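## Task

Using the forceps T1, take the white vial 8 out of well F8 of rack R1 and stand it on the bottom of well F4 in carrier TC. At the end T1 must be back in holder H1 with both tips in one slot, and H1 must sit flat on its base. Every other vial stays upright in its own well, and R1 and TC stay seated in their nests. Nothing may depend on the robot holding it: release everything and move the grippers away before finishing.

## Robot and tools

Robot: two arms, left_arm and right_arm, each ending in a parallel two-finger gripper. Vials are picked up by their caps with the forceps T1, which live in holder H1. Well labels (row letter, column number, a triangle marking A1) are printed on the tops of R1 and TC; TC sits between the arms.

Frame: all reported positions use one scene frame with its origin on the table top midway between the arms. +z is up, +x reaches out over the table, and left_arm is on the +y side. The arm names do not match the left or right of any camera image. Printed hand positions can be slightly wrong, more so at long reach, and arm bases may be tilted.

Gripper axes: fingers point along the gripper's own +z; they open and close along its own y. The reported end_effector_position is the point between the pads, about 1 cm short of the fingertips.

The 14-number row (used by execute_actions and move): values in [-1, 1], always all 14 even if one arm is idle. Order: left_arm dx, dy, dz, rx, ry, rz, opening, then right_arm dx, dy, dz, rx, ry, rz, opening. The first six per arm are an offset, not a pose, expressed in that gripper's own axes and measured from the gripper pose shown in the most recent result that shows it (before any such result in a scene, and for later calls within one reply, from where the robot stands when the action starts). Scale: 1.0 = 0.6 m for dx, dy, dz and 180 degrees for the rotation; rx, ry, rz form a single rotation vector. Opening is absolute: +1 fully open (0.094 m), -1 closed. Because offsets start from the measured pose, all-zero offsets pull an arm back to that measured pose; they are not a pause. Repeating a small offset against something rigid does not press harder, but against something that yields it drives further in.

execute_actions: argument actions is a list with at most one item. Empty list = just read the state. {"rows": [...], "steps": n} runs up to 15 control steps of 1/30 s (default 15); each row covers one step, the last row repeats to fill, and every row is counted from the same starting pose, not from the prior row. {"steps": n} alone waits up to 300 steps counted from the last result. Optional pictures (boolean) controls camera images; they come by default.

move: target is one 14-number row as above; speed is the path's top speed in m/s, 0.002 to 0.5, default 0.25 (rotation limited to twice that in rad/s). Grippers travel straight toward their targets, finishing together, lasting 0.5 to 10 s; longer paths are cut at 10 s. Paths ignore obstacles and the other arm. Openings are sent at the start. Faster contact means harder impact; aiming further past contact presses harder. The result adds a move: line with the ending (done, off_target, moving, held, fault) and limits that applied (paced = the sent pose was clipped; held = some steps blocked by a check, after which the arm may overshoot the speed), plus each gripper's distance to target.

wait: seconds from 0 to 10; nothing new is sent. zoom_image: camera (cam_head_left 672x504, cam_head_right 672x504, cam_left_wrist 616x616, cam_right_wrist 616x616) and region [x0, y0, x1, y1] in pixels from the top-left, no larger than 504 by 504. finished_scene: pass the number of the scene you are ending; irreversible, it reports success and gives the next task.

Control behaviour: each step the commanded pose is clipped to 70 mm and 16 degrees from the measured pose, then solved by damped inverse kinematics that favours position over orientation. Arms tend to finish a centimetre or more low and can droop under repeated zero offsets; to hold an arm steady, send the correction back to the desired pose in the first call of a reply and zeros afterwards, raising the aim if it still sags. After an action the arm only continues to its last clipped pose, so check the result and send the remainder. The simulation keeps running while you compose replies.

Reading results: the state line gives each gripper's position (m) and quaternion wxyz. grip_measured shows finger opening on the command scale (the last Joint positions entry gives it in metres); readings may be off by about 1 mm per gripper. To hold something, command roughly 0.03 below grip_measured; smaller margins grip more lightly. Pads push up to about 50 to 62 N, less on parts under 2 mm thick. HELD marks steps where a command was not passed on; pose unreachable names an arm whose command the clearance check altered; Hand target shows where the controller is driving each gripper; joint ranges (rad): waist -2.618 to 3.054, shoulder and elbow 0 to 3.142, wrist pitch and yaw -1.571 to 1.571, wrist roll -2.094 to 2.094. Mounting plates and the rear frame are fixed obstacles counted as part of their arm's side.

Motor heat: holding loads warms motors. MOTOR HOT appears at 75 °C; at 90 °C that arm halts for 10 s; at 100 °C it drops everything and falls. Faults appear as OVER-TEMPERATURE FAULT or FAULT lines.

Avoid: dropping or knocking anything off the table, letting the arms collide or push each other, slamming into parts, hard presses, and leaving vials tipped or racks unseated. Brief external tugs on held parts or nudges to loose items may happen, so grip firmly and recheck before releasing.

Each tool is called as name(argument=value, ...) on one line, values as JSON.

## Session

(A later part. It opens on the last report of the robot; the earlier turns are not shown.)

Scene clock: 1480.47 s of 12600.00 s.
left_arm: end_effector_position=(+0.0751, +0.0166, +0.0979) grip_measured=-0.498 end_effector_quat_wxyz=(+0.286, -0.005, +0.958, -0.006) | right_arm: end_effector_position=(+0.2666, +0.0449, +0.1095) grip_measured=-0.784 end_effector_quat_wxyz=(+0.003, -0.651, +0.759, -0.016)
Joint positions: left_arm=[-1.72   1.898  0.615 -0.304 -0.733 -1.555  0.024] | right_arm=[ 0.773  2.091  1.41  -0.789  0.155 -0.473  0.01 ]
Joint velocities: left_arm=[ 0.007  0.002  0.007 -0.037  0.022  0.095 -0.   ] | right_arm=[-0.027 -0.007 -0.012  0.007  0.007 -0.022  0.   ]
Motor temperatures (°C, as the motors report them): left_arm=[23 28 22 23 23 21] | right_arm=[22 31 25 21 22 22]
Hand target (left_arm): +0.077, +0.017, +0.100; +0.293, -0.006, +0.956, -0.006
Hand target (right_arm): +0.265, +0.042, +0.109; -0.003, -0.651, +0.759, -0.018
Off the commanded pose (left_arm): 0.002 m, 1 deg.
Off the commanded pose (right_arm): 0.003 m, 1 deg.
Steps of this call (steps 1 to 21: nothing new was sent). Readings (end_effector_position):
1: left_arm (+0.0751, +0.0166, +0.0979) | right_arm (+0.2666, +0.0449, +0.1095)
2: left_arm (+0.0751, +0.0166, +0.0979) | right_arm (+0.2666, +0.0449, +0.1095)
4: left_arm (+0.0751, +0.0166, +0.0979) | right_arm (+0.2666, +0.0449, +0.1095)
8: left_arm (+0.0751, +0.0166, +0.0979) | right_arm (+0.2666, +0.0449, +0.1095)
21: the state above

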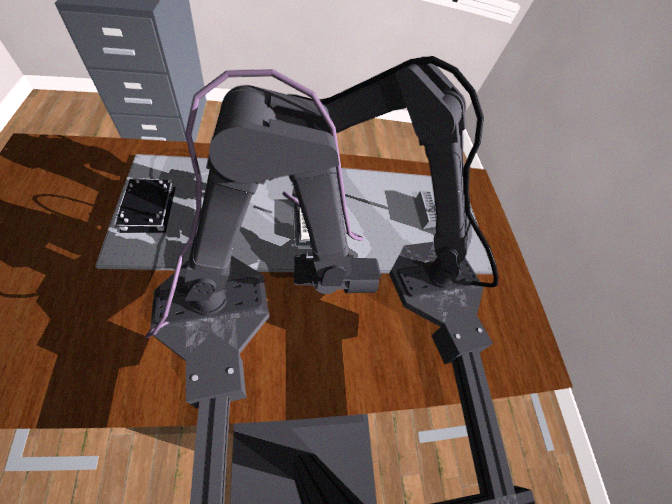

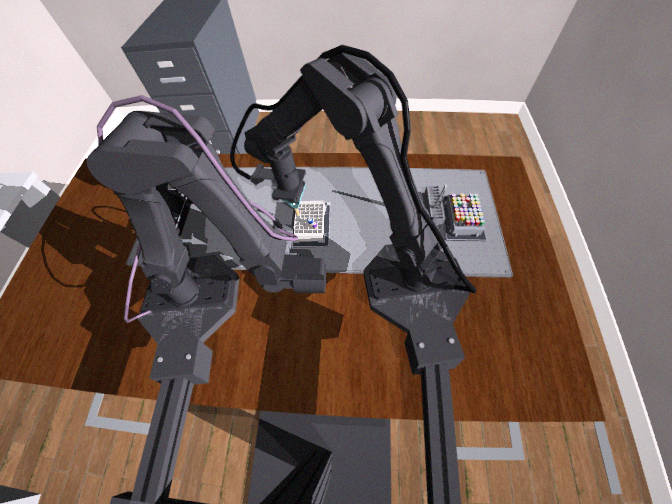

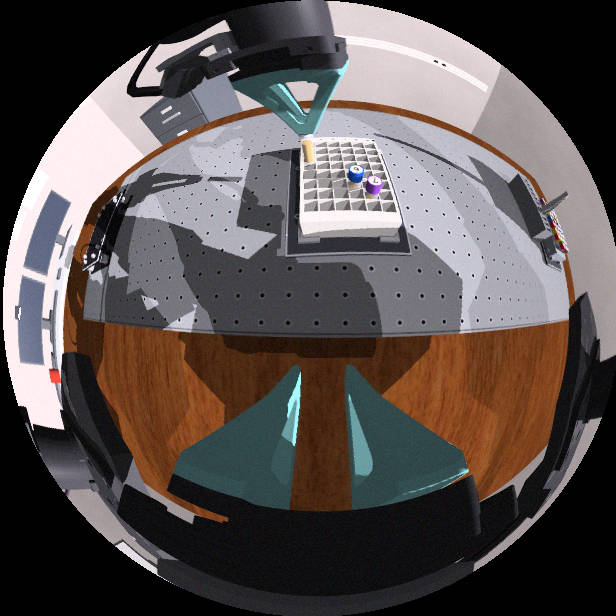

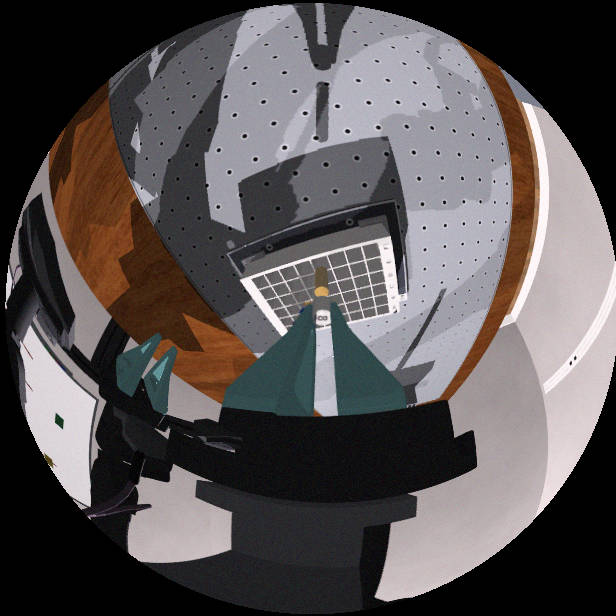

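execute_actions(actions=[{"rows": [[-0.004,0,-0.001,0,-0.005,0,-0.5, 0.0042,-0.0029,0.0210,0.0001,0.0068,0.0016,-0.80],[-0.004,0,-0.001,0,-0.005,0,-0.5, 0.0036,-0.0035,0.0210,0.0006,0.0064,0.0017,-0.80],[-0.004,0,-0.001,0,-0.005,0,-0.5, 0.0029,-0.0040,0.0210,0.0011,0.0059,0.0018,-0.80],[-0.004,0,-0.001,0,-0.005,0,-0.5, 0.0001,-0.0068,0.0130,0.0031,0.0020,0.0025,-0.80]], "steps": 15}], pictures=false)

wait(seconds=0.7)

zoom_image(camera="cam_left_wrist", region=[280, 120, 340, 180])

zoom_image(camera="cam_right_wrist", region=[285, 235, 355, 305])

Scene clock: 1537.90 s of 12600.00 s.
left_arm: end_effector_position=(+0.0751, +0.0166, +0.0979) grip_measured=-0.498 end_effector_quat_wxyz=(+0.286, -0.005, +0.958, -0.006) | right_arm: end_effector_position=(+0.2672, +0.0445, +0.1066) grip_measured=-0.784 end_effector_quat_wxyz=(+0.003, -0.651, +0.759, -0.020)
Joint positions: left_arm=[-1.72   1.898  0.615 -0.304 -0.733 -1.555  0.024] | right_arm=[ 0.773  2.099  1.41  -0.784  0.161 -0.473  0.01 ]
Joint velocities: left_arm=[-0.027  0.007  0.007 -0.081  0.051  0.066 -0.001] | right_arm=[-0.002 -0.012 -0.002 -0.081 -0.022 -0.007  0.001]
Motor temperatures (°C, as the motors report them): left_arm=[23 28 22 23 23 21] | right_arm=[22 32 25 21 22 22]
Hand target (left_arm): +0.077, +0.017, +0.100; +0.293, -0.006, +0.956, -0.006
Hand target (right_arm): +0.271, +0.044, +0.102; +0.004, -0.648, +0.762, -0.022
Off the commanded pose (left_arm): 0.002 m, 1 deg.
Off the commanded pose (right_arm): 0.006 m, 1 deg.
Steps of this call (steps 1 to 90: nothing new was sent; then 53.93 s passed at rest; steps 91 to 105: all 15 steps of this action). Readings (end_effector_position):
91: left_arm (+0.0751, +0.0166, +0.0979) | right_arm (+0.2666, +0.0448, +0.1092)
92: left_arm (+0.0751, +0.0166, +0.0979) | right_arm (+0.2667, +0.0447, +0.1086)
94: left_arm (+0.0751, +0.0166, +0.0979) | right_arm (+0.2667, +0.0444, +0.1071)
98: left_arm (+0.0751, +0.0166, +0.0979) | right_arm (+0.2670, +0.0444, +0.1066)
105: the state above

Scene clock: 1538.60 s of 12600.00 s.
left_arm: end_effector_position=(+0.0751, +0.0166, +0.0979) grip_measured=-0.498 end_effector_quat_wxyz=(+0.286, -0.005, +0.958, -0.006) | right_arm: end_effector_position=(+0.2673, +0.0445, +0.1066) grip_measured=-0.784 end_effector_quat_wxyz=(+0.003, -0.651, +0.759, -0.020)
Joint positions: left_arm=[-1.72   1.898  0.615 -0.304 -0.733 -1.555  0.024] | right_arm=[ 0.773  2.099  1.41  -0.783  0.161 -0.473  0.01 ]
Joint velocities: left_arm=[-0.007 -0.002  0.017  0.007 -0.11  -0.066  0.   ] | right_arm=[-0.032  0.002 -0.007 -0.066  0.051  0.022 -0.   ]
Motor temperatures (°C, as the motors report them): left_arm=[23 28 22 23 23 21] | right_arm=[22 32 25 21 22 22]
Hand target (left_arm): +0.077, +0.017, +0.100; +0.293, -0.006, +0.956, -0.006
Hand target (right_arm): +0.271, +0.044, +0.102; +0.004, -0.648, +0.762, -0.022
Off the commanded pose (left_arm): 0.002 m, 1 deg.
Off the commanded pose (right_arm): 0.006 m, 1 deg.
Steps of this call (steps 1 to 21: nothing new was sent). Readings (end_effector_position):
1: left_arm (+0.0751, +0.0166, +0.0979) | right_arm (+0.2673, +0.0445, +0.1066)
2: left_arm (+0.0751, +0.0166, +0.0979) | right_arm (+0.2673, +0.0445, +0.1066)
4: left_arm (+0.0751, +0.0166, +0.0979) | right_arm (+0.2673, +0.0445, +0.1066)
8: left_arm (+0.0751, +0.0166, +0.0979) | right_arm (+0.2673, +0.0445, +0.1066)
21: the state above

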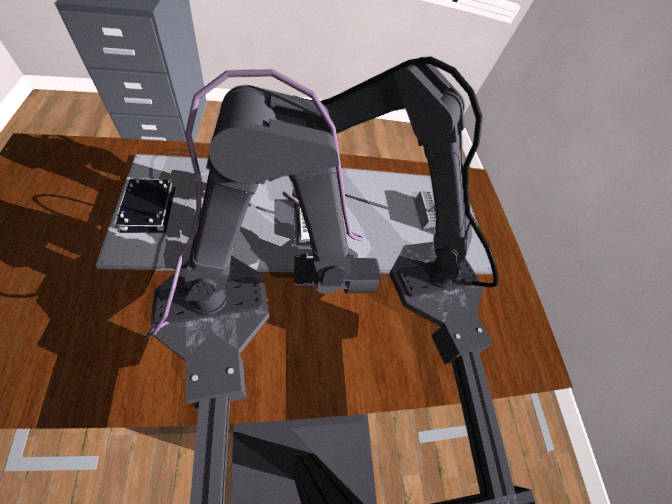

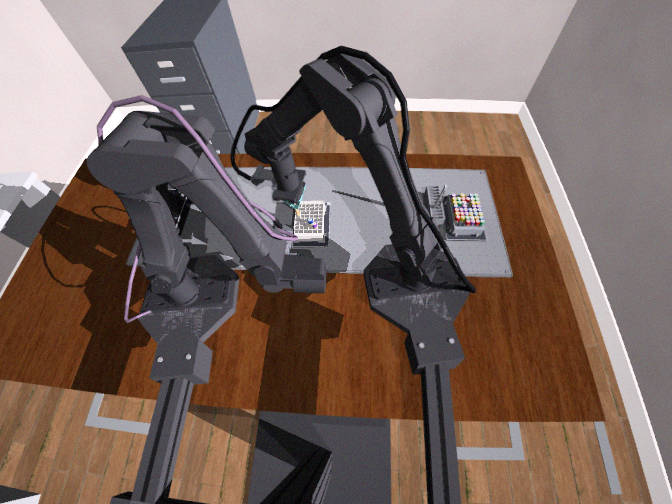

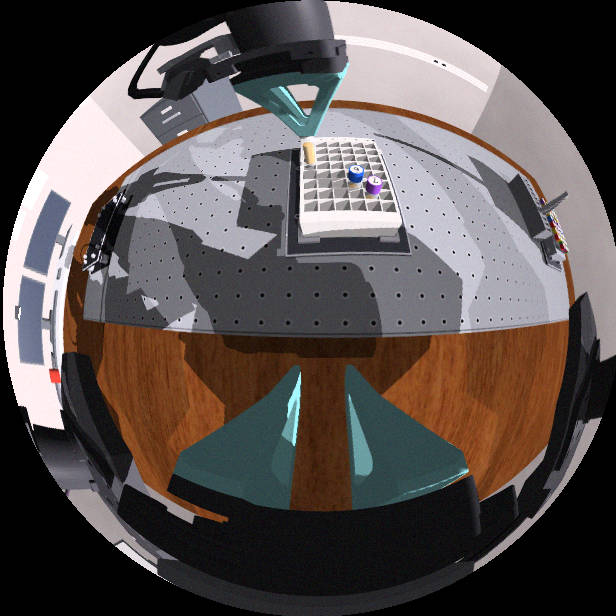

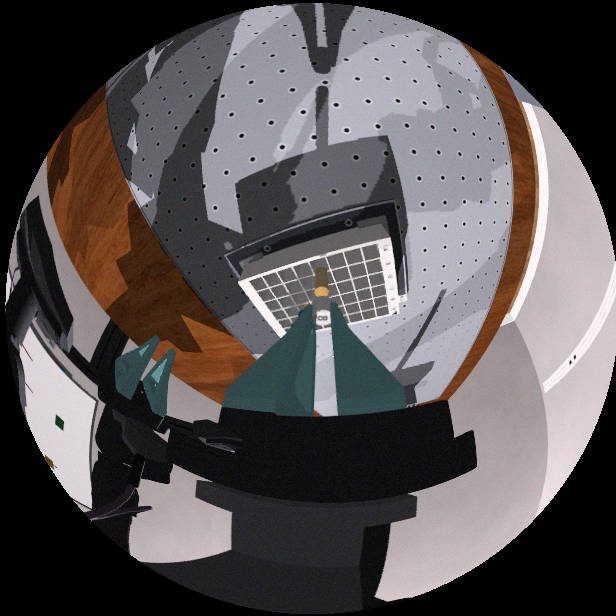

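Region (280, 120, 340, 180) of cam_left_wrist's 616x616 image, scaled by 8.400, with more detail than that image has.

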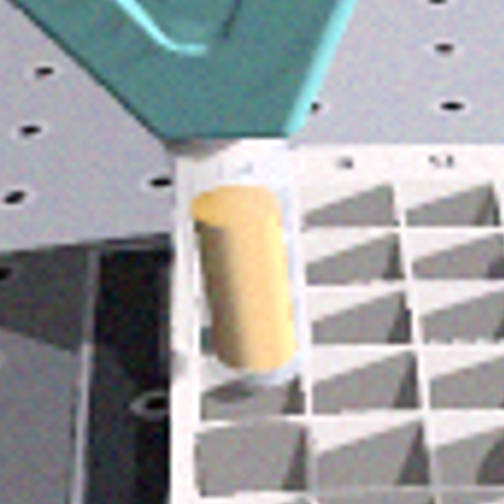

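Region (285, 235, 355, 305) of cam_right_wrist's 616x616 image, scaled by 7.200, with more detail than that image has.

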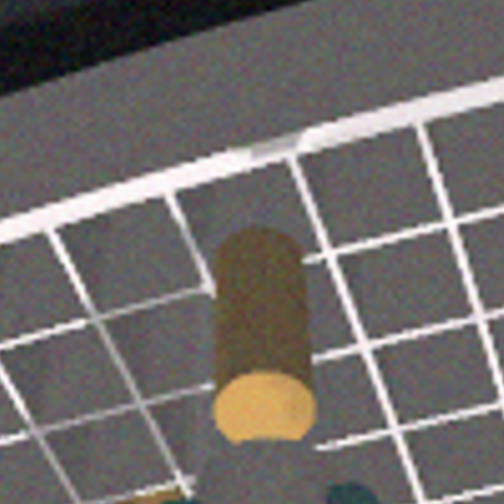

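execute_actions(actions=[{"rows": [[-0.004,0,-0.001,0,-0.005,0,-0.5, -0.0015,0.0030,0.0,-0.0034,-0.0017,0.0,-0.80]], "steps": 15}], pictures=false)

wait(seconds=0.7)

zoom_image(camera="cam_left_wrist", region=[280, 120, 340, 180])

zoom_image(camera="cam_right_wrist", region=[285, 235, 355, 305])

Scene clock: 1562.17 s of 12600.00 s.
left_arm: end_effector_position=(+0.0751, +0.0166, +0.0979) grip_measured=-0.498 end_effector_quat_wxyz=(+0.286, -0.005, +0.958, -0.006) | right_arm: end_effector_position=(+0.2668, +0.0449, +0.1065) grip_measured=-0.784 end_effector_quat_wxyz=(+0.002, -0.651, +0.759, -0.018)
Joint positions: left_arm=[-1.72   1.898  0.615 -0.304 -0.733 -1.555  0.024] | right_arm=[ 0.773  2.099  1.41  -0.783  0.158 -0.473  0.01 ]
Joint velocities: left_arm=[ 0.007 -0.002  0.007 -0.022  0.066  0.051 -0.001] | right_arm=[-0.002 -0.007 -0.012 -0.022 -0.051 -0.022  0.   ]
Motor temperatures (°C, as the motors report them): left_arm=[23 28 22 23 23 21] | right_arm=[22 32 25 21 22 22]
Hand target (left_arm): +0.077, +0.017, +0.100; +0.293, -0.006, +0.956, -0.006
Hand target (right_arm): +0.266, +0.046, +0.106; +0.001, -0.651, +0.759, -0.014
Off the commanded pose (left_arm): 0.002 m, 1 deg.
Off the commanded pose (right_arm): 0.001 m, 0 deg.
Steps of this call (steps 1 to 90: nothing new was sent; then 20.07 s passed at rest; steps 91 to 105: all 15 steps of this action). Readings (end_effector_position):
91: left_arm (+0.0751, +0.0166, +0.0979) | right_arm (+0.2673, +0.0445, +0.1066)
92: left_arm (+0.0751, +0.0166, +0.0979) | right_arm (+0.2672, +0.0446, +0.1066)
94: left_arm (+0.0751, +0.0166, +0.0979) | right_arm (+0.2671, +0.0447, +0.1065)
98: left_arm (+0.0751, +0.0166, +0.0979) | right_arm (+0.2669, +0.0448, +0.1065)
105: the state above

Scene clock: 1562.87 s of 12600.00 s.
left_arm: end_effector_position=(+0.0751, +0.0166, +0.0979) grip_measured=-0.498 end_effector_quat_wxyz=(+0.286, -0.005, +0.958, -0.006) | right_arm: end_effector_position=(+0.2668, +0.0449, +0.1065) grip_measured=-0.784 end_effector_quat_wxyz=(+0.002, -0.651, +0.759, -0.018)
Joint positions: left_arm=[-1.72   1.898  0.615 -0.304 -0.733 -1.555  0.024] | right_arm=[ 0.773  2.099  1.41  -0.783  0.158 -0.473  0.01 ]
Joint velocities: left_arm=[-0.002 -0.007  0.002 -0.081  0.037  0.081  0.   ] | right_arm=[ 0.002 -0.007 -0.002  0.037 -0.022 -0.095  0.   ]
Motor temperatures (°C, as the motors report them): left_arm=[23 28 22 23 23 21] | right_arm=[22 32 25 21 22 22]
Hand target (left_arm): +0.077, +0.017, +0.100; +0.293, -0.006, +0.956, -0.006
Hand target (right_arm): +0.266, +0.046, +0.106; +0.001, -0.651, +0.759, -0.014
Off the commanded pose (left_arm): 0.002 m, 1 deg.
Off the commanded pose (right_arm): 0.001 m, 0 deg.
Steps of this call (steps 1 to 21: nothing new was sent). Readings (end_effector_position):
1: left_arm (+0.0751, +0.0166, +0.0979) | right_arm (+0.2668, +0.0449, +0.1065)
2: left_arm (+0.0751, +0.0166, +0.0979) | right_arm (+0.2668, +0.0449, +0.1065)
4: left_arm (+0.0751, +0.0166, +0.0979) | right_arm (+0.2668, +0.0449, +0.1065)
8: left_arm (+0.0751, +0.0166, +0.0979) | right_arm (+0.2668, +0.0449, +0.1065)
21: the state above

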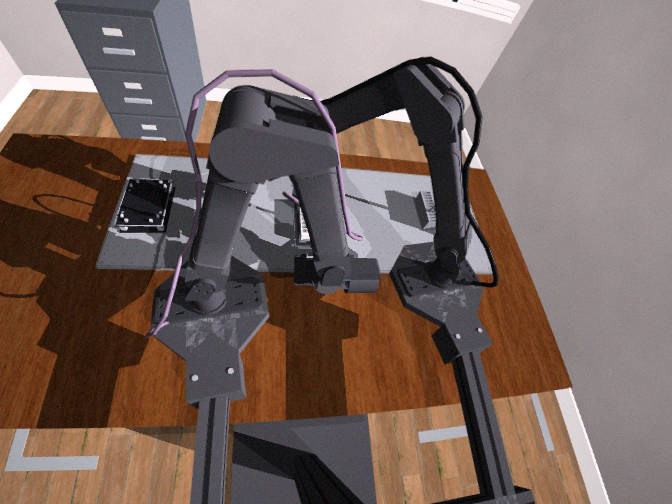

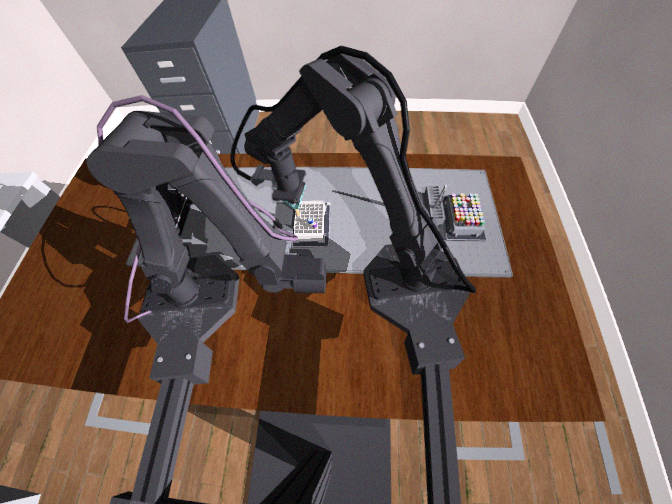

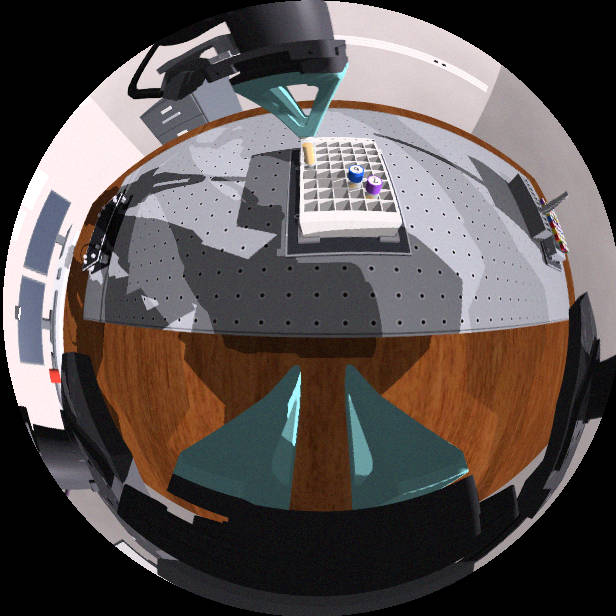

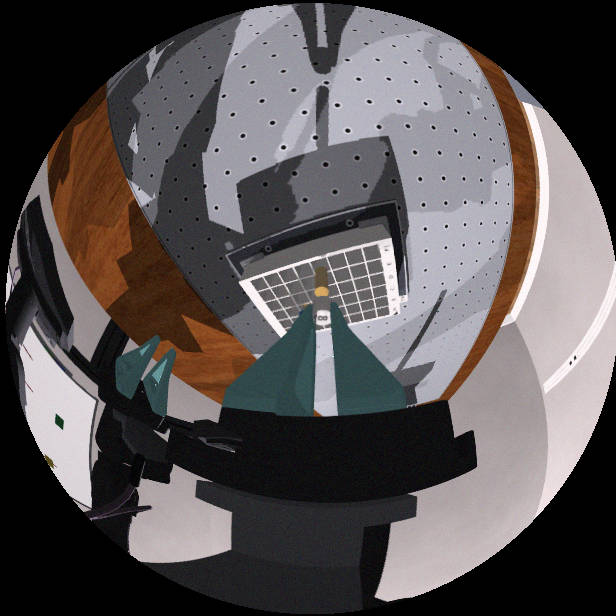

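Region (280, 120, 340, 180) of cam_left_wrist's 616x616 image, scaled by 8.400, with more detail than that image has.

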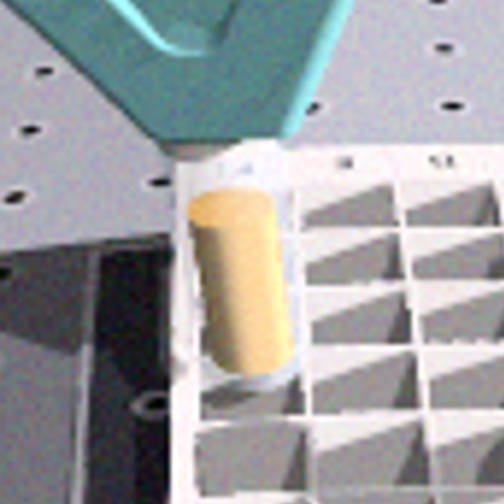

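Region (285, 235, 355, 305) of cam_right_wrist's 616x616 image, scaled by 7.200, with more detail than that image has.

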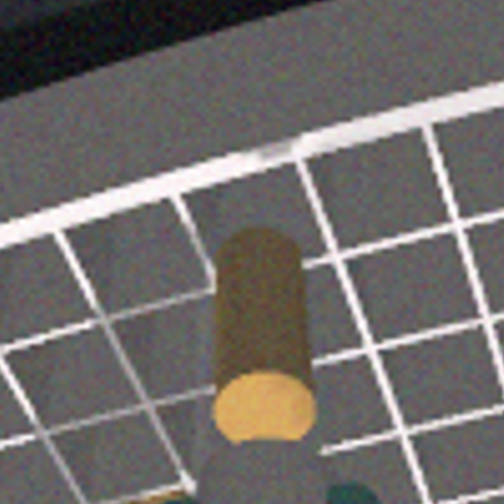

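execute_actions(actions=[{"rows": [[-0.004,0,-0.001,0,-0.005,0,-0.5, -0.0002,-0.0022,0.0209,-0.0012,0.0030,0.0021,-0.80],[-0.004,0,-0.001,0,-0.005,0,-0.5, -0.0002,-0.0022,0.0209,-0.0012,0.0030,0.0021,-0.80],[-0.004,0,-0.001,0,-0.005,0,-0.5, -0.0002,-0.0022,0.0209,-0.0012,0.0030,0.0021,-0.80],[-0.004,0,-0.001,0,-0.005,0,-0.5, -0.0027,-0.0048,0.0130,0.0006,-0.0007,0.0027,-0.80],[-0.004,0,-0.001,0,-0.005,0,-0.5, -0.0014,-0.0042,0.0130,0.0001,0.0003,0.0025,-0.80]], "steps": 15}], pictures=false)

wait(seconds=0.7)

zoom_image(camera="cam_left_wrist", region=[280, 120, 340, 180])

zoom_image(camera="cam_right_wrist", region=[285, 235, 355, 305])

Scene clock: 1601.10 s of 12600.00 s.
left_arm: end_effector_position=(+0.0751, +0.0166, +0.0979) grip_measured=-0.498 end_effector_quat_wxyz=(+0.286, -0.005, +0.958, -0.006) | right_arm: end_effector_position=(+0.2669, +0.0455, +0.1037) grip_measured=-0.784 end_effector_quat_wxyz=(+0.002, -0.651, +0.759, -0.018)
Joint positions: left_arm=[-1.72   1.898  0.615 -0.304 -0.733 -1.555  0.024] | right_arm=[ 0.773  2.107  1.41  -0.776  0.158 -0.473  0.01 ]
Joint velocities: left_arm=[-0.017 -0.007  0.002 -0.007 -0.037 -0.022  0.   ] | right_arm=[-0.002  0.007 -0.017 -0.051  0.037  0.022 -0.   ]
Motor temperatures (°C, as the motors report them): left_arm=[23 28 22 23 23 21] | right_arm=[22 33 25 21 22 22]
Hand target (left_arm): +0.077, +0.017, +0.100; +0.293, -0.006, +0.956, -0.006
Hand target (right_arm): +0.270, +0.045, +0.099; +0.002, -0.648, +0.762, -0.019
Off the commanded pose (left_arm): 0.002 m, 1 deg.
Off the commanded pose (right_arm): 0.006 m, 0 deg.
Steps of this call (steps 1 to 90: nothing new was sent; then 34.73 s passed at rest; steps 91 to 105: all 15 steps of this action). Readings (end_effector_position):
91: left_arm (+0.0751, +0.0166, +0.0979) | right_arm (+0.2668, +0.0448, +0.1063)
92: left_arm (+0.0751, +0.0166, +0.0979) | right_arm (+0.2669, +0.0451, +0.1057)
94: left_arm (+0.0751, +0.0166, +0.0979) | right_arm (+0.2669, +0.0454, +0.1042)
98: left_arm (+0.0751, +0.0166, +0.0979) | right_arm (+0.2668, +0.0454, +0.1037)
105: the state above

Scene clock: 1601.80 s of 12600.00 s.
left_arm: end_effector_position=(+0.0751, +0.0166, +0.0979) grip_measured=-0.498 end_effector_quat_wxyz=(+0.286, -0.005, +0.958, -0.006) | right_arm: end_effector_position=(+0.2669, +0.0455, +0.1037) grip_measured=-0.784 end_effector_quat_wxyz=(+0.002, -0.651, +0.759, -0.018)
Joint positions: left_arm=[-1.72   1.898  0.615 -0.304 -0.733 -1.555  0.024] | right_arm=[ 0.773  2.107  1.41  -0.776  0.158 -0.473  0.01 ]
Joint velocities: left_arm=[-0.012  0.002 -0.012 -0.051  0.037 -0.007 -0.   ] | right_arm=[-0.002  0.007 -0.002  0.081  0.051  0.037  0.001]
Motor temperatures (°C, as the motors report them): left_arm=[23 28 22 23 23 21] | right_arm=[22 33 25 21 22 22]
Hand target (left_arm): +0.077, +0.017, +0.100; +0.293, -0.006, +0.956, -0.006
Hand target (right_arm): +0.270, +0.045, +0.099; +0.002, -0.648, +0.762, -0.019
Off the commanded pose (left_arm): 0.002 m, 1 deg.
Off the commanded pose (right_arm): 0.006 m, 0 deg.
Steps of this call (steps 1 to 21: nothing new was sent). Readings (end_effector_position):
1: left_arm (+0.0751, +0.0166, +0.0979) | right_arm (+0.2669, +0.0455, +0.1037)
2: left_arm (+0.0751, +0.0166, +0.0979) | right_arm (+0.2669, +0.0455, +0.1037)
4: left_arm (+0.0751, +0.0166, +0.0979) | right_arm (+0.2669, +0.0455, +0.1037)
8: left_arm (+0.0751, +0.0166, +0.0979) | right_arm (+0.2669, +0.0455, +0.1037)
21: the state above

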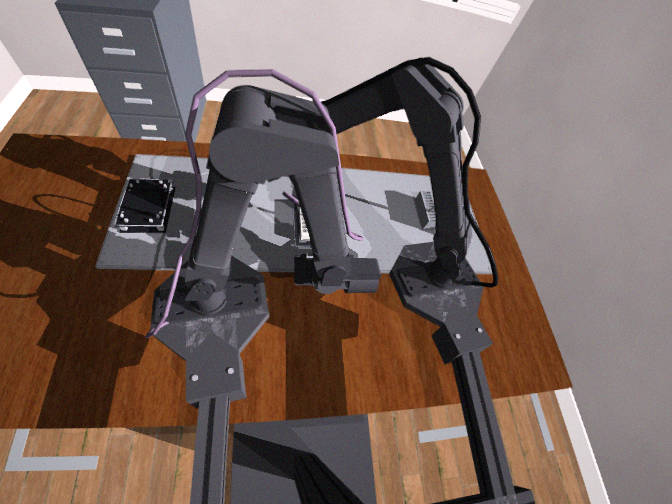

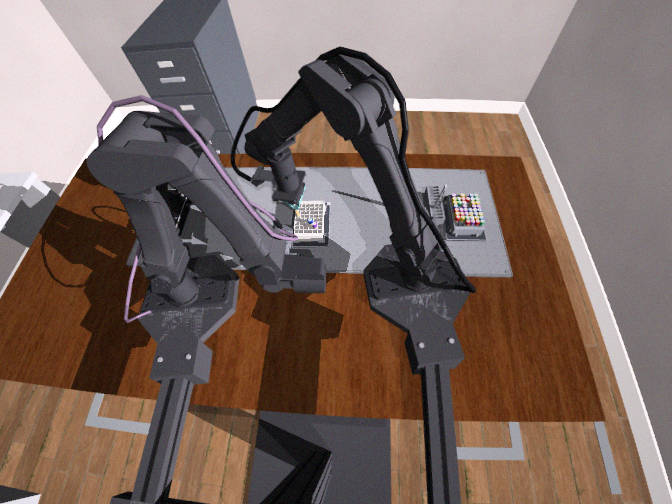

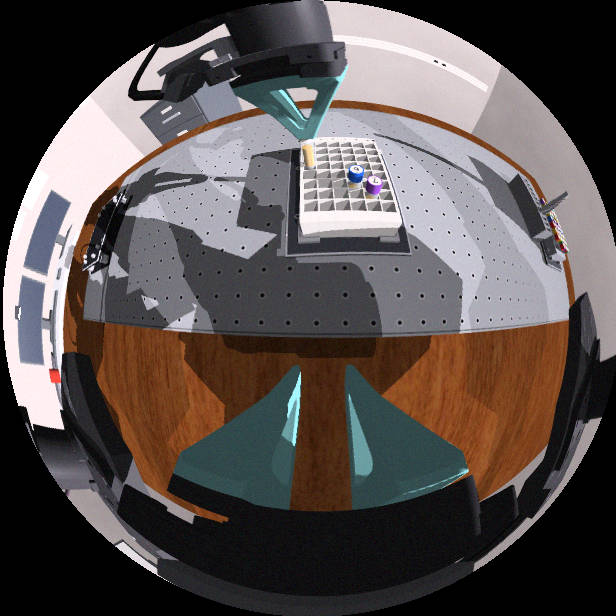

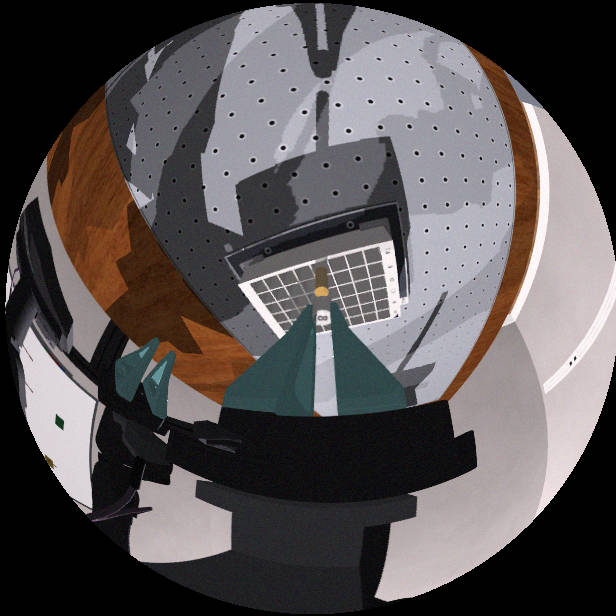

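Region (280, 120, 340, 180) of cam_left_wrist's 616x616 image, scaled by 8.400, with more detail than that image has.

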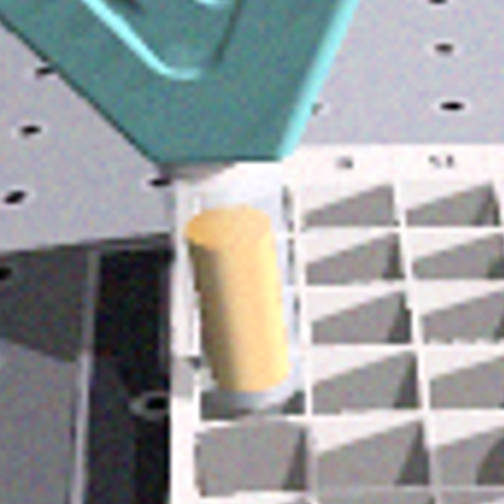

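Region (285, 235, 355, 305) of cam_right_wrist's 616x616 image, scaled by 7.200, with more detail than that image has.

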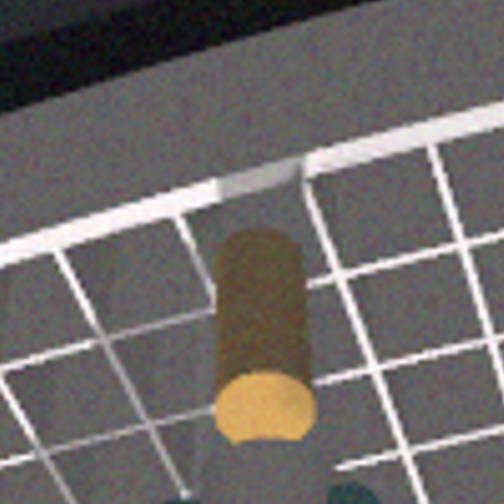

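execute_actions(actions=[{"rows": [[-0.004,0,-0.001,0,-0.005,0,-0.5, 0.0015,-0.0034,0.0209,0.0003,0.0046,0.0019,-0.80],[-0.004,0,-0.001,0,-0.005,0,-0.5, 0.0015,-0.0034,0.0209,0.0003,0.0046,0.0019,-0.80],[-0.004,0,-0.001,0,-0.005,0,-0.5, 0.0015,-0.0034,0.0209,0.0003,0.0046,0.0019,-0.80],[-0.004,0,-0.001,0,-0.005,0,-0.5, -0.0010,-0.0060,0.0130,0.0021,0.0010,0.0026,-0.80],[-0.004,0,-0.001,0,-0.005,0,-0.5, 0.0003,-0.0054,0.0130,0.0016,0.0019,0.0024,-0.80]], "steps": 15}], pictures=false)

wait(seconds=0.7)

zoom_image(camera="cam_left_wrist", region=[280, 120, 340, 180])

zoom_image(camera="cam_right_wrist", region=[285, 235, 355, 305])

Scene clock: 1632.43 s of 12600.00 s.
left_arm: end_effector_position=(+0.0751, +0.0166, +0.0979) grip_measured=-0.498 end_effector_quat_wxyz=(+0.286, -0.005, +0.958, -0.006) | right_arm: end_effector_position=(+0.2668, +0.0455, +0.1008) grip_measured=-0.784 end_effector_quat_wxyz=(+0.001, -0.651, +0.759, -0.019)
Joint positions: left_arm=[-1.72   1.898  0.615 -0.304 -0.733 -1.555  0.024] | right_arm=[ 0.773  2.115  1.41  -0.771  0.159 -0.473  0.01 ]
Joint velocities: left_arm=[ 0.012 -0.012  0.002  0.007 -0.022  0.007 -0.   ] | right_arm=[-0.007  0.012 -0.002 -0.007 -0.051 -0.022  0.   ]
Motor temperatures (°C, as the motors report them): left_arm=[23 28 22 23 23 21] | right_arm=[22 32 25 21 22 22]
Hand target (left_arm): +0.077, +0.017, +0.100; +0.293, -0.006, +0.956, -0.006
Hand target (right_arm): +0.270, +0.044, +0.096; +0.001, -0.648, +0.761, -0.022
Off the commanded pose (left_arm): 0.002 m, 1 deg.
Off the commanded pose (right_arm): 0.006 m, 1 deg.
Steps of this call (steps 1 to 90: nothing new was sent; then 27.13 s passed at rest; steps 91 to 105: all 15 steps of this action). Readings (end_effector_position):
91: left_arm (+0.0751, +0.0166, +0.0979) | right_arm (+0.2667, +0.0453, +0.1033)
92: left_arm (+0.0751, +0.0166, +0.0979) | right_arm (+0.2669, +0.0455, +0.1028)
94: left_arm (+0.0751, +0.0166, +0.0979) | right_arm (+0.2668, +0.0455, +0.1012)
98: left_arm (+0.0751, +0.0166, +0.0979) | right_arm (+0.2668, +0.0455, +0.1008)
105: the state above

Scene clock: 1633.13 s of 12600.00 s.
left_arm: end_effector_position=(+0.0751, +0.0166, +0.0979) grip_measured=-0.498 end_effector_quat_wxyz=(+0.286, -0.005, +0.958, -0.006) | right_arm: end_effector_position=(+0.2668, +0.0455, +0.1008) grip_measured=-0.784 end_effector_quat_wxyz=(+0.001, -0.651, +0.759, -0.019)
Joint positions: left_arm=[-1.72   1.898  0.615 -0.304 -0.733 -1.555  0.024] | right_arm=[ 0.773  2.115  1.41  -0.771  0.159 -0.473  0.01 ]
Joint velocities: left_arm=[ 0.007 -0.002 -0.017 -0.051  0.007 -0.007  0.   ] | right_arm=[-0.007  0.002  0.002 -0.095  0.022 -0.051 -0.001]
Motor temperatures (°C, as the motors report them): left_arm=[23 28 22 23 23 21] | right_arm=[22 32 25 21 22 22]
Hand target (left_arm): +0.077, +0.017, +0.100; +0.293, -0.006, +0.956, -0.006
Hand target (right_arm): +0.270, +0.044, +0.096; +0.001, -0.648, +0.761, -0.022
Off the commanded pose (left_arm): 0.002 m, 1 deg.
Off the commanded pose (right_arm): 0.006 m, 1 deg.
Steps of this call (steps 1 to 21: nothing new was sent). Readings (end_effector_position):
1: left_arm (+0.0751, +0.0166, +0.0979) | right_arm (+0.2668, +0.0455, +0.1008)
2: left_arm (+0.0751, +0.0166, +0.0979) | right_arm (+0.2668, +0.0455, +0.1008)
4: left_arm (+0.0751, +0.0166, +0.0979) | right_arm (+0.2668, +0.0455, +0.1008)
8: left_arm (+0.0751, +0.0166, +0.0979) | right_arm (+0.2668, +0.0455, +0.1008)
21: the state above

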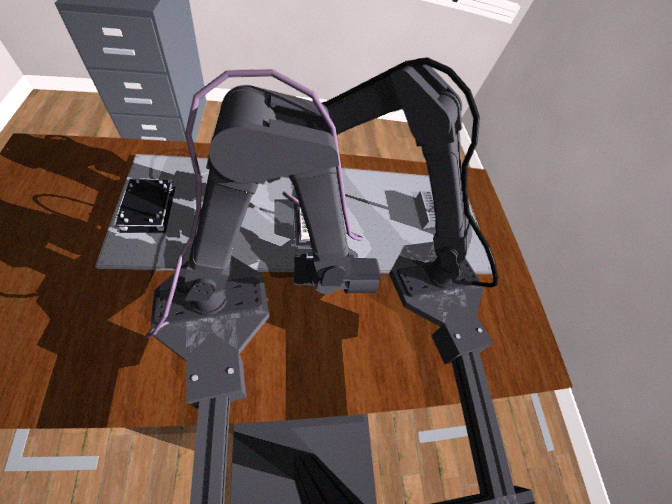

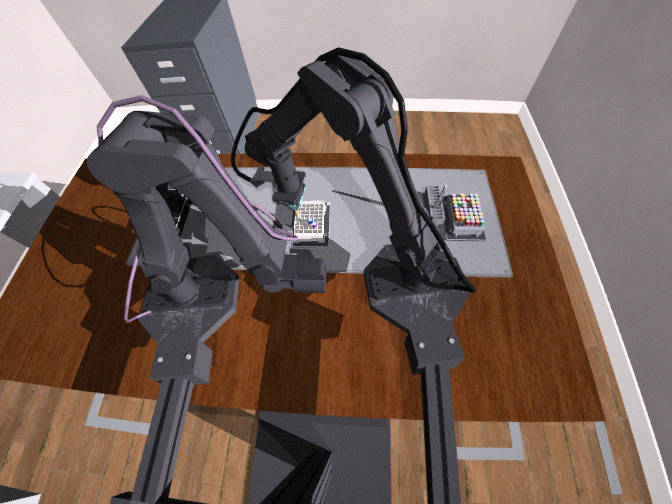

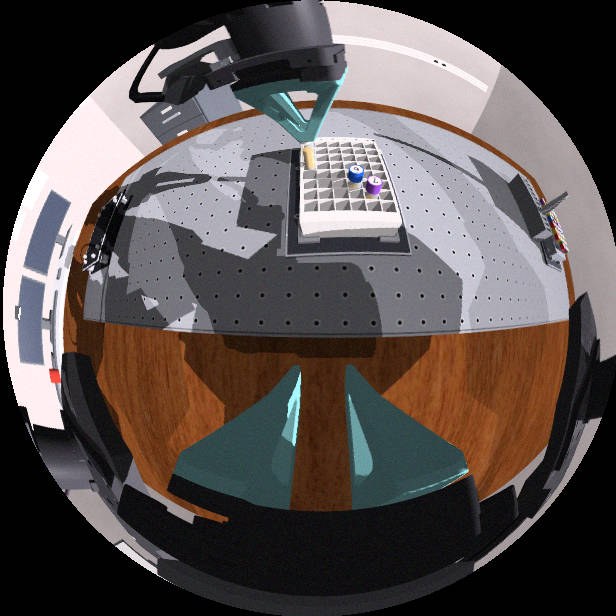

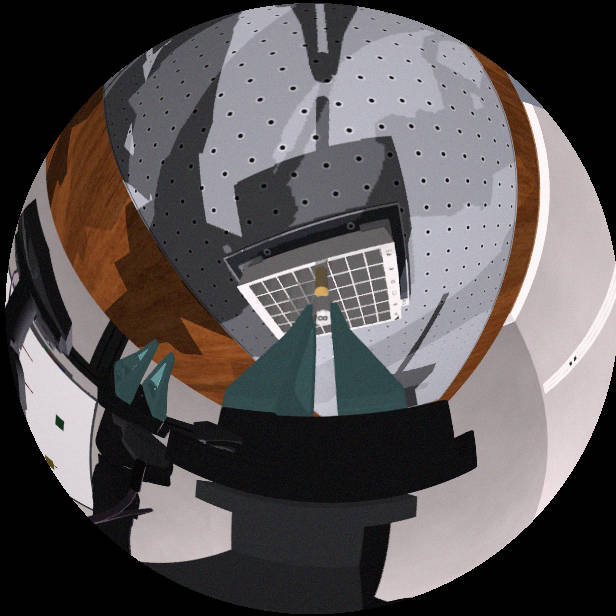

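Region (280, 120, 340, 180) of cam_left_wrist's 616x616 image, scaled by 8.400, with more detail than that image has.

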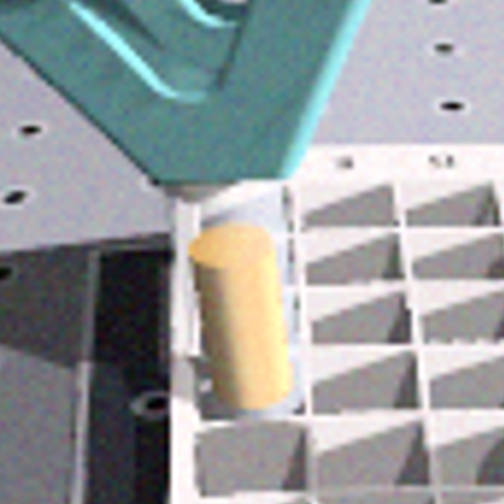

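Region (285, 235, 355, 305) of cam_right_wrist's 616x616 image, scaled by 7.200, with more detail than that image has.

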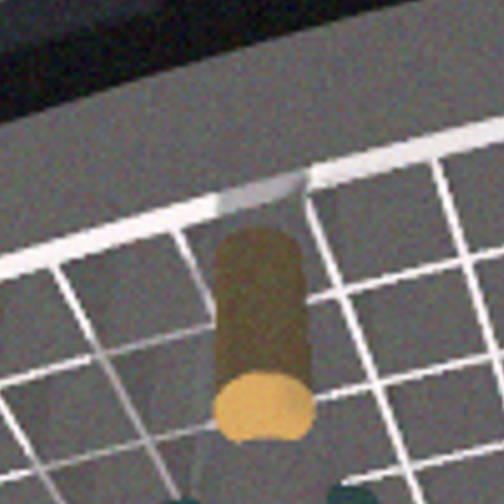

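execute_actions(actions=[{"rows": [[-0.004,0,-0.001,0,-0.005,0,-0.5, 0.0206,0.0034,0.0349,-0.0058,0.0129,0.0036,-0.80],[-0.004,0,-0.001,0,-0.005,0,-0.5, 0.0206,0.0034,0.0349,-0.0058,0.0129,0.0036,-0.80],[-0.004,0,-0.001,0,-0.005,0,-0.5, 0.0178,0.0090,0.0339,-0.0059,0.0123,0.0004,-0.80],[-0.004,0,-0.001,0,-0.005,0,-0.5, 0.0026,-0.0015,0.0173,-0.0007,0.0019,0.0023,-0.80],[-0.004,0,-0.001,0,-0.005,0,-0.5, 0.0042,-0.0006,0.0173,-0.0013,0.0031,0.0020,-0.80]], "steps": 15}], pictures=false)

wait(seconds=0.7)

zoom_image(camera="cam_left_wrist", region=[280, 120, 340, 180])

zoom_image(camera="cam_right_wrist", region=[285, 235, 355, 305])

Scene clock: 1677.33 s of 12600.00 s.
left_arm: end_effector_position=(+0.0751, +0.0166, +0.0979) grip_measured=-0.498 end_effector_quat_wxyz=(+0.286, -0.005, +0.958, -0.006) | right_arm: end_effector_position=(+0.2674, +0.0455, +0.0973) grip_measured=-0.784 end_effector_quat_wxyz=(+0.001, -0.650, +0.760, -0.019)
Joint positions: left_arm=[-1.72   1.898  0.615 -0.304 -0.733 -1.555  0.024] | right_arm=[ 0.77   2.124  1.41  -0.762  0.159 -0.473  0.01 ]
Joint velocities: left_arm=[ 0.017  0.012  0.007  0.022  0.007 -0.051 -0.   ] | right_arm=[-0.007 -0.007 -0.002 -0.022  0.007  0.022 -0.   ]
Motor temperatures (°C, as the motors report them): left_arm=[23 28 22 23 23 21] | right_arm=[22 32 25 21 22 22]
Hand target (left_arm): +0.077, +0.017, +0.100; +0.293, -0.006, +0.956, -0.006
Hand target (right_arm): +0.267, +0.043, +0.091; -0.004, -0.648, +0.761, -0.021
Off the commanded pose (left_arm): 0.002 m, 1 deg.
Off the commanded pose (right_arm): 0.007 m, 1 deg.
Steps of this call (steps 1 to 90: nothing new was sent; then 40.70 s passed at rest; steps 91 to 105: all 15 steps of this action). Readings (end_effector_position):
91: left_arm (+0.0751, +0.0166, +0.0979) | right_arm (+0.2669, +0.0452, +0.1003)
92: left_arm (+0.0751, +0.0166, +0.0979) | right_arm (+0.2673, +0.0454, +0.0996)
94: left_arm (+0.0751, +0.0166, +0.0979) | right_arm (+0.2673, +0.0452, +0.0977)
98: left_arm (+0.0751, +0.0166, +0.0979) | right_arm (+0.2674, +0.0455, +0.0973)
105: the state above

Scene clock: 1678.03 s of 12600.00 s.
left_arm: end_effector_position=(+0.0751, +0.0166, +0.0979) grip_measured=-0.498 end_effector_quat_wxyz=(+0.286, -0.005, +0.958, -0.006) | right_arm: end_effector_position=(+0.2674, +0.0455, +0.0973) grip_measured=-0.784 end_effector_quat_wxyz=(+0.001, -0.650, +0.760, -0.019)
Joint positions: left_arm=[-1.72   1.898  0.615 -0.304 -0.733 -1.555  0.024] | right_arm=[ 0.77   2.124  1.41  -0.762  0.159 -0.473  0.01 ]
Joint velocities: left_arm=[-0.002  0.002 -0.012 -0.007  0.066  0.022  0.001] | right_arm=[ 0.002  0.002  0.002 -0.051  0.051  0.007  0.001]
Motor temperatures (°C, as the motors report them): left_arm=[23 28 22 23 23 21] | right_arm=[22 32 25 21 22 22]
Hand target (left_arm): +0.077, +0.017, +0.100; +0.293, -0.006, +0.956, -0.006
Hand target (right_arm): +0.267, +0.043, +0.091; -0.004, -0.648, +0.761, -0.021
Off the commanded pose (left_arm): 0.002 m, 1 deg.
Off the commanded pose (right_arm): 0.007 m, 1 deg.
Steps of this call (steps 1 to 21: nothing new was sent). Readings (end_effector_position):
1: left_arm (+0.0751, +0.0166, +0.0979) | right_arm (+0.2674, +0.0455, +0.0973)
2: left_arm (+0.0751, +0.0166, +0.0979) | right_arm (+0.2674, +0.0455, +0.0973)
4: left_arm (+0.0751, +0.0166, +0.0979) | right_arm (+0.2674, +0.0455, +0.0973)
8: left_arm (+0.0751, +0.0166, +0.0979) | right_arm (+0.2674, +0.0455, +0.0973)
21: the state above

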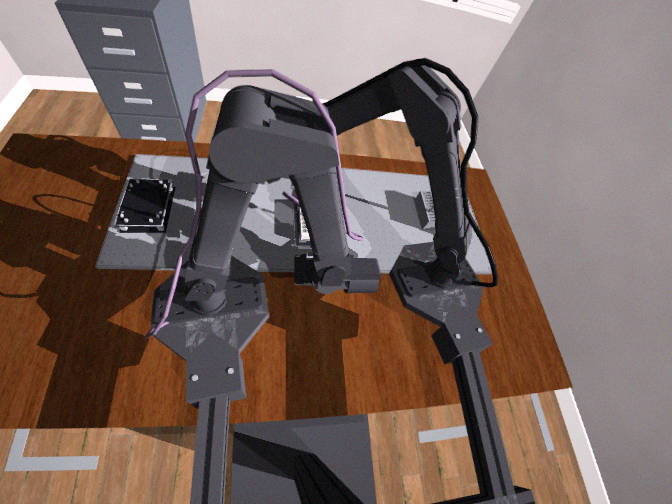

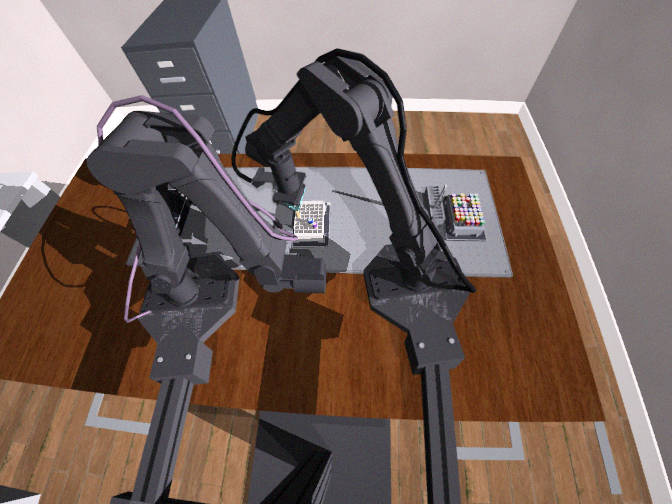

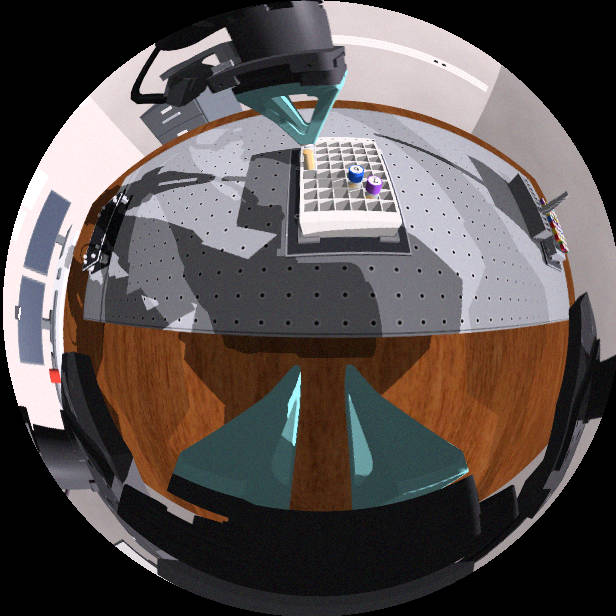

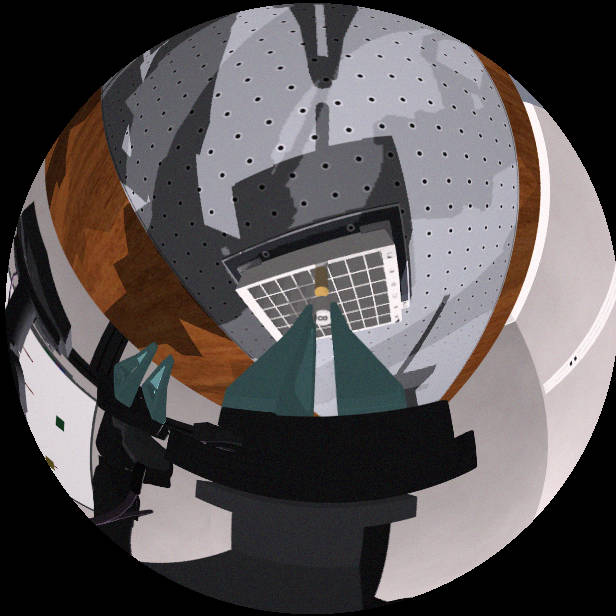

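Region (280, 120, 340, 180) of cam_left_wrist's 616x616 image, scaled by 8.400, with more detail than that image has.

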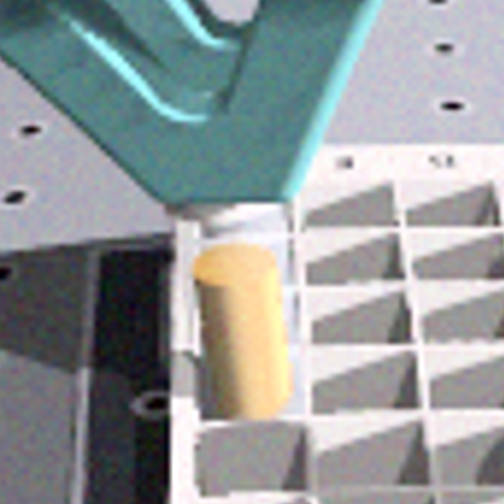

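Region (285, 235, 355, 305) of cam_right_wrist's 616x616 image, scaled by 7.200, with more detail than that image has.

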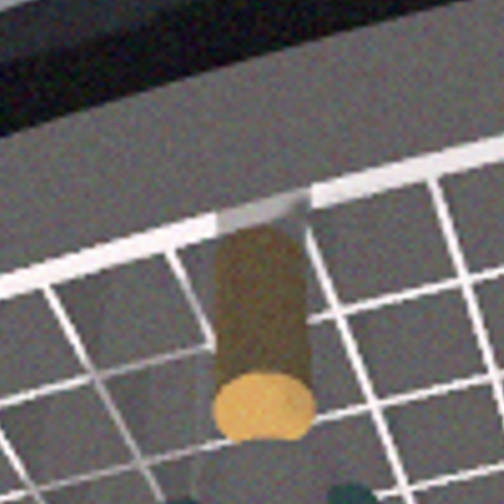

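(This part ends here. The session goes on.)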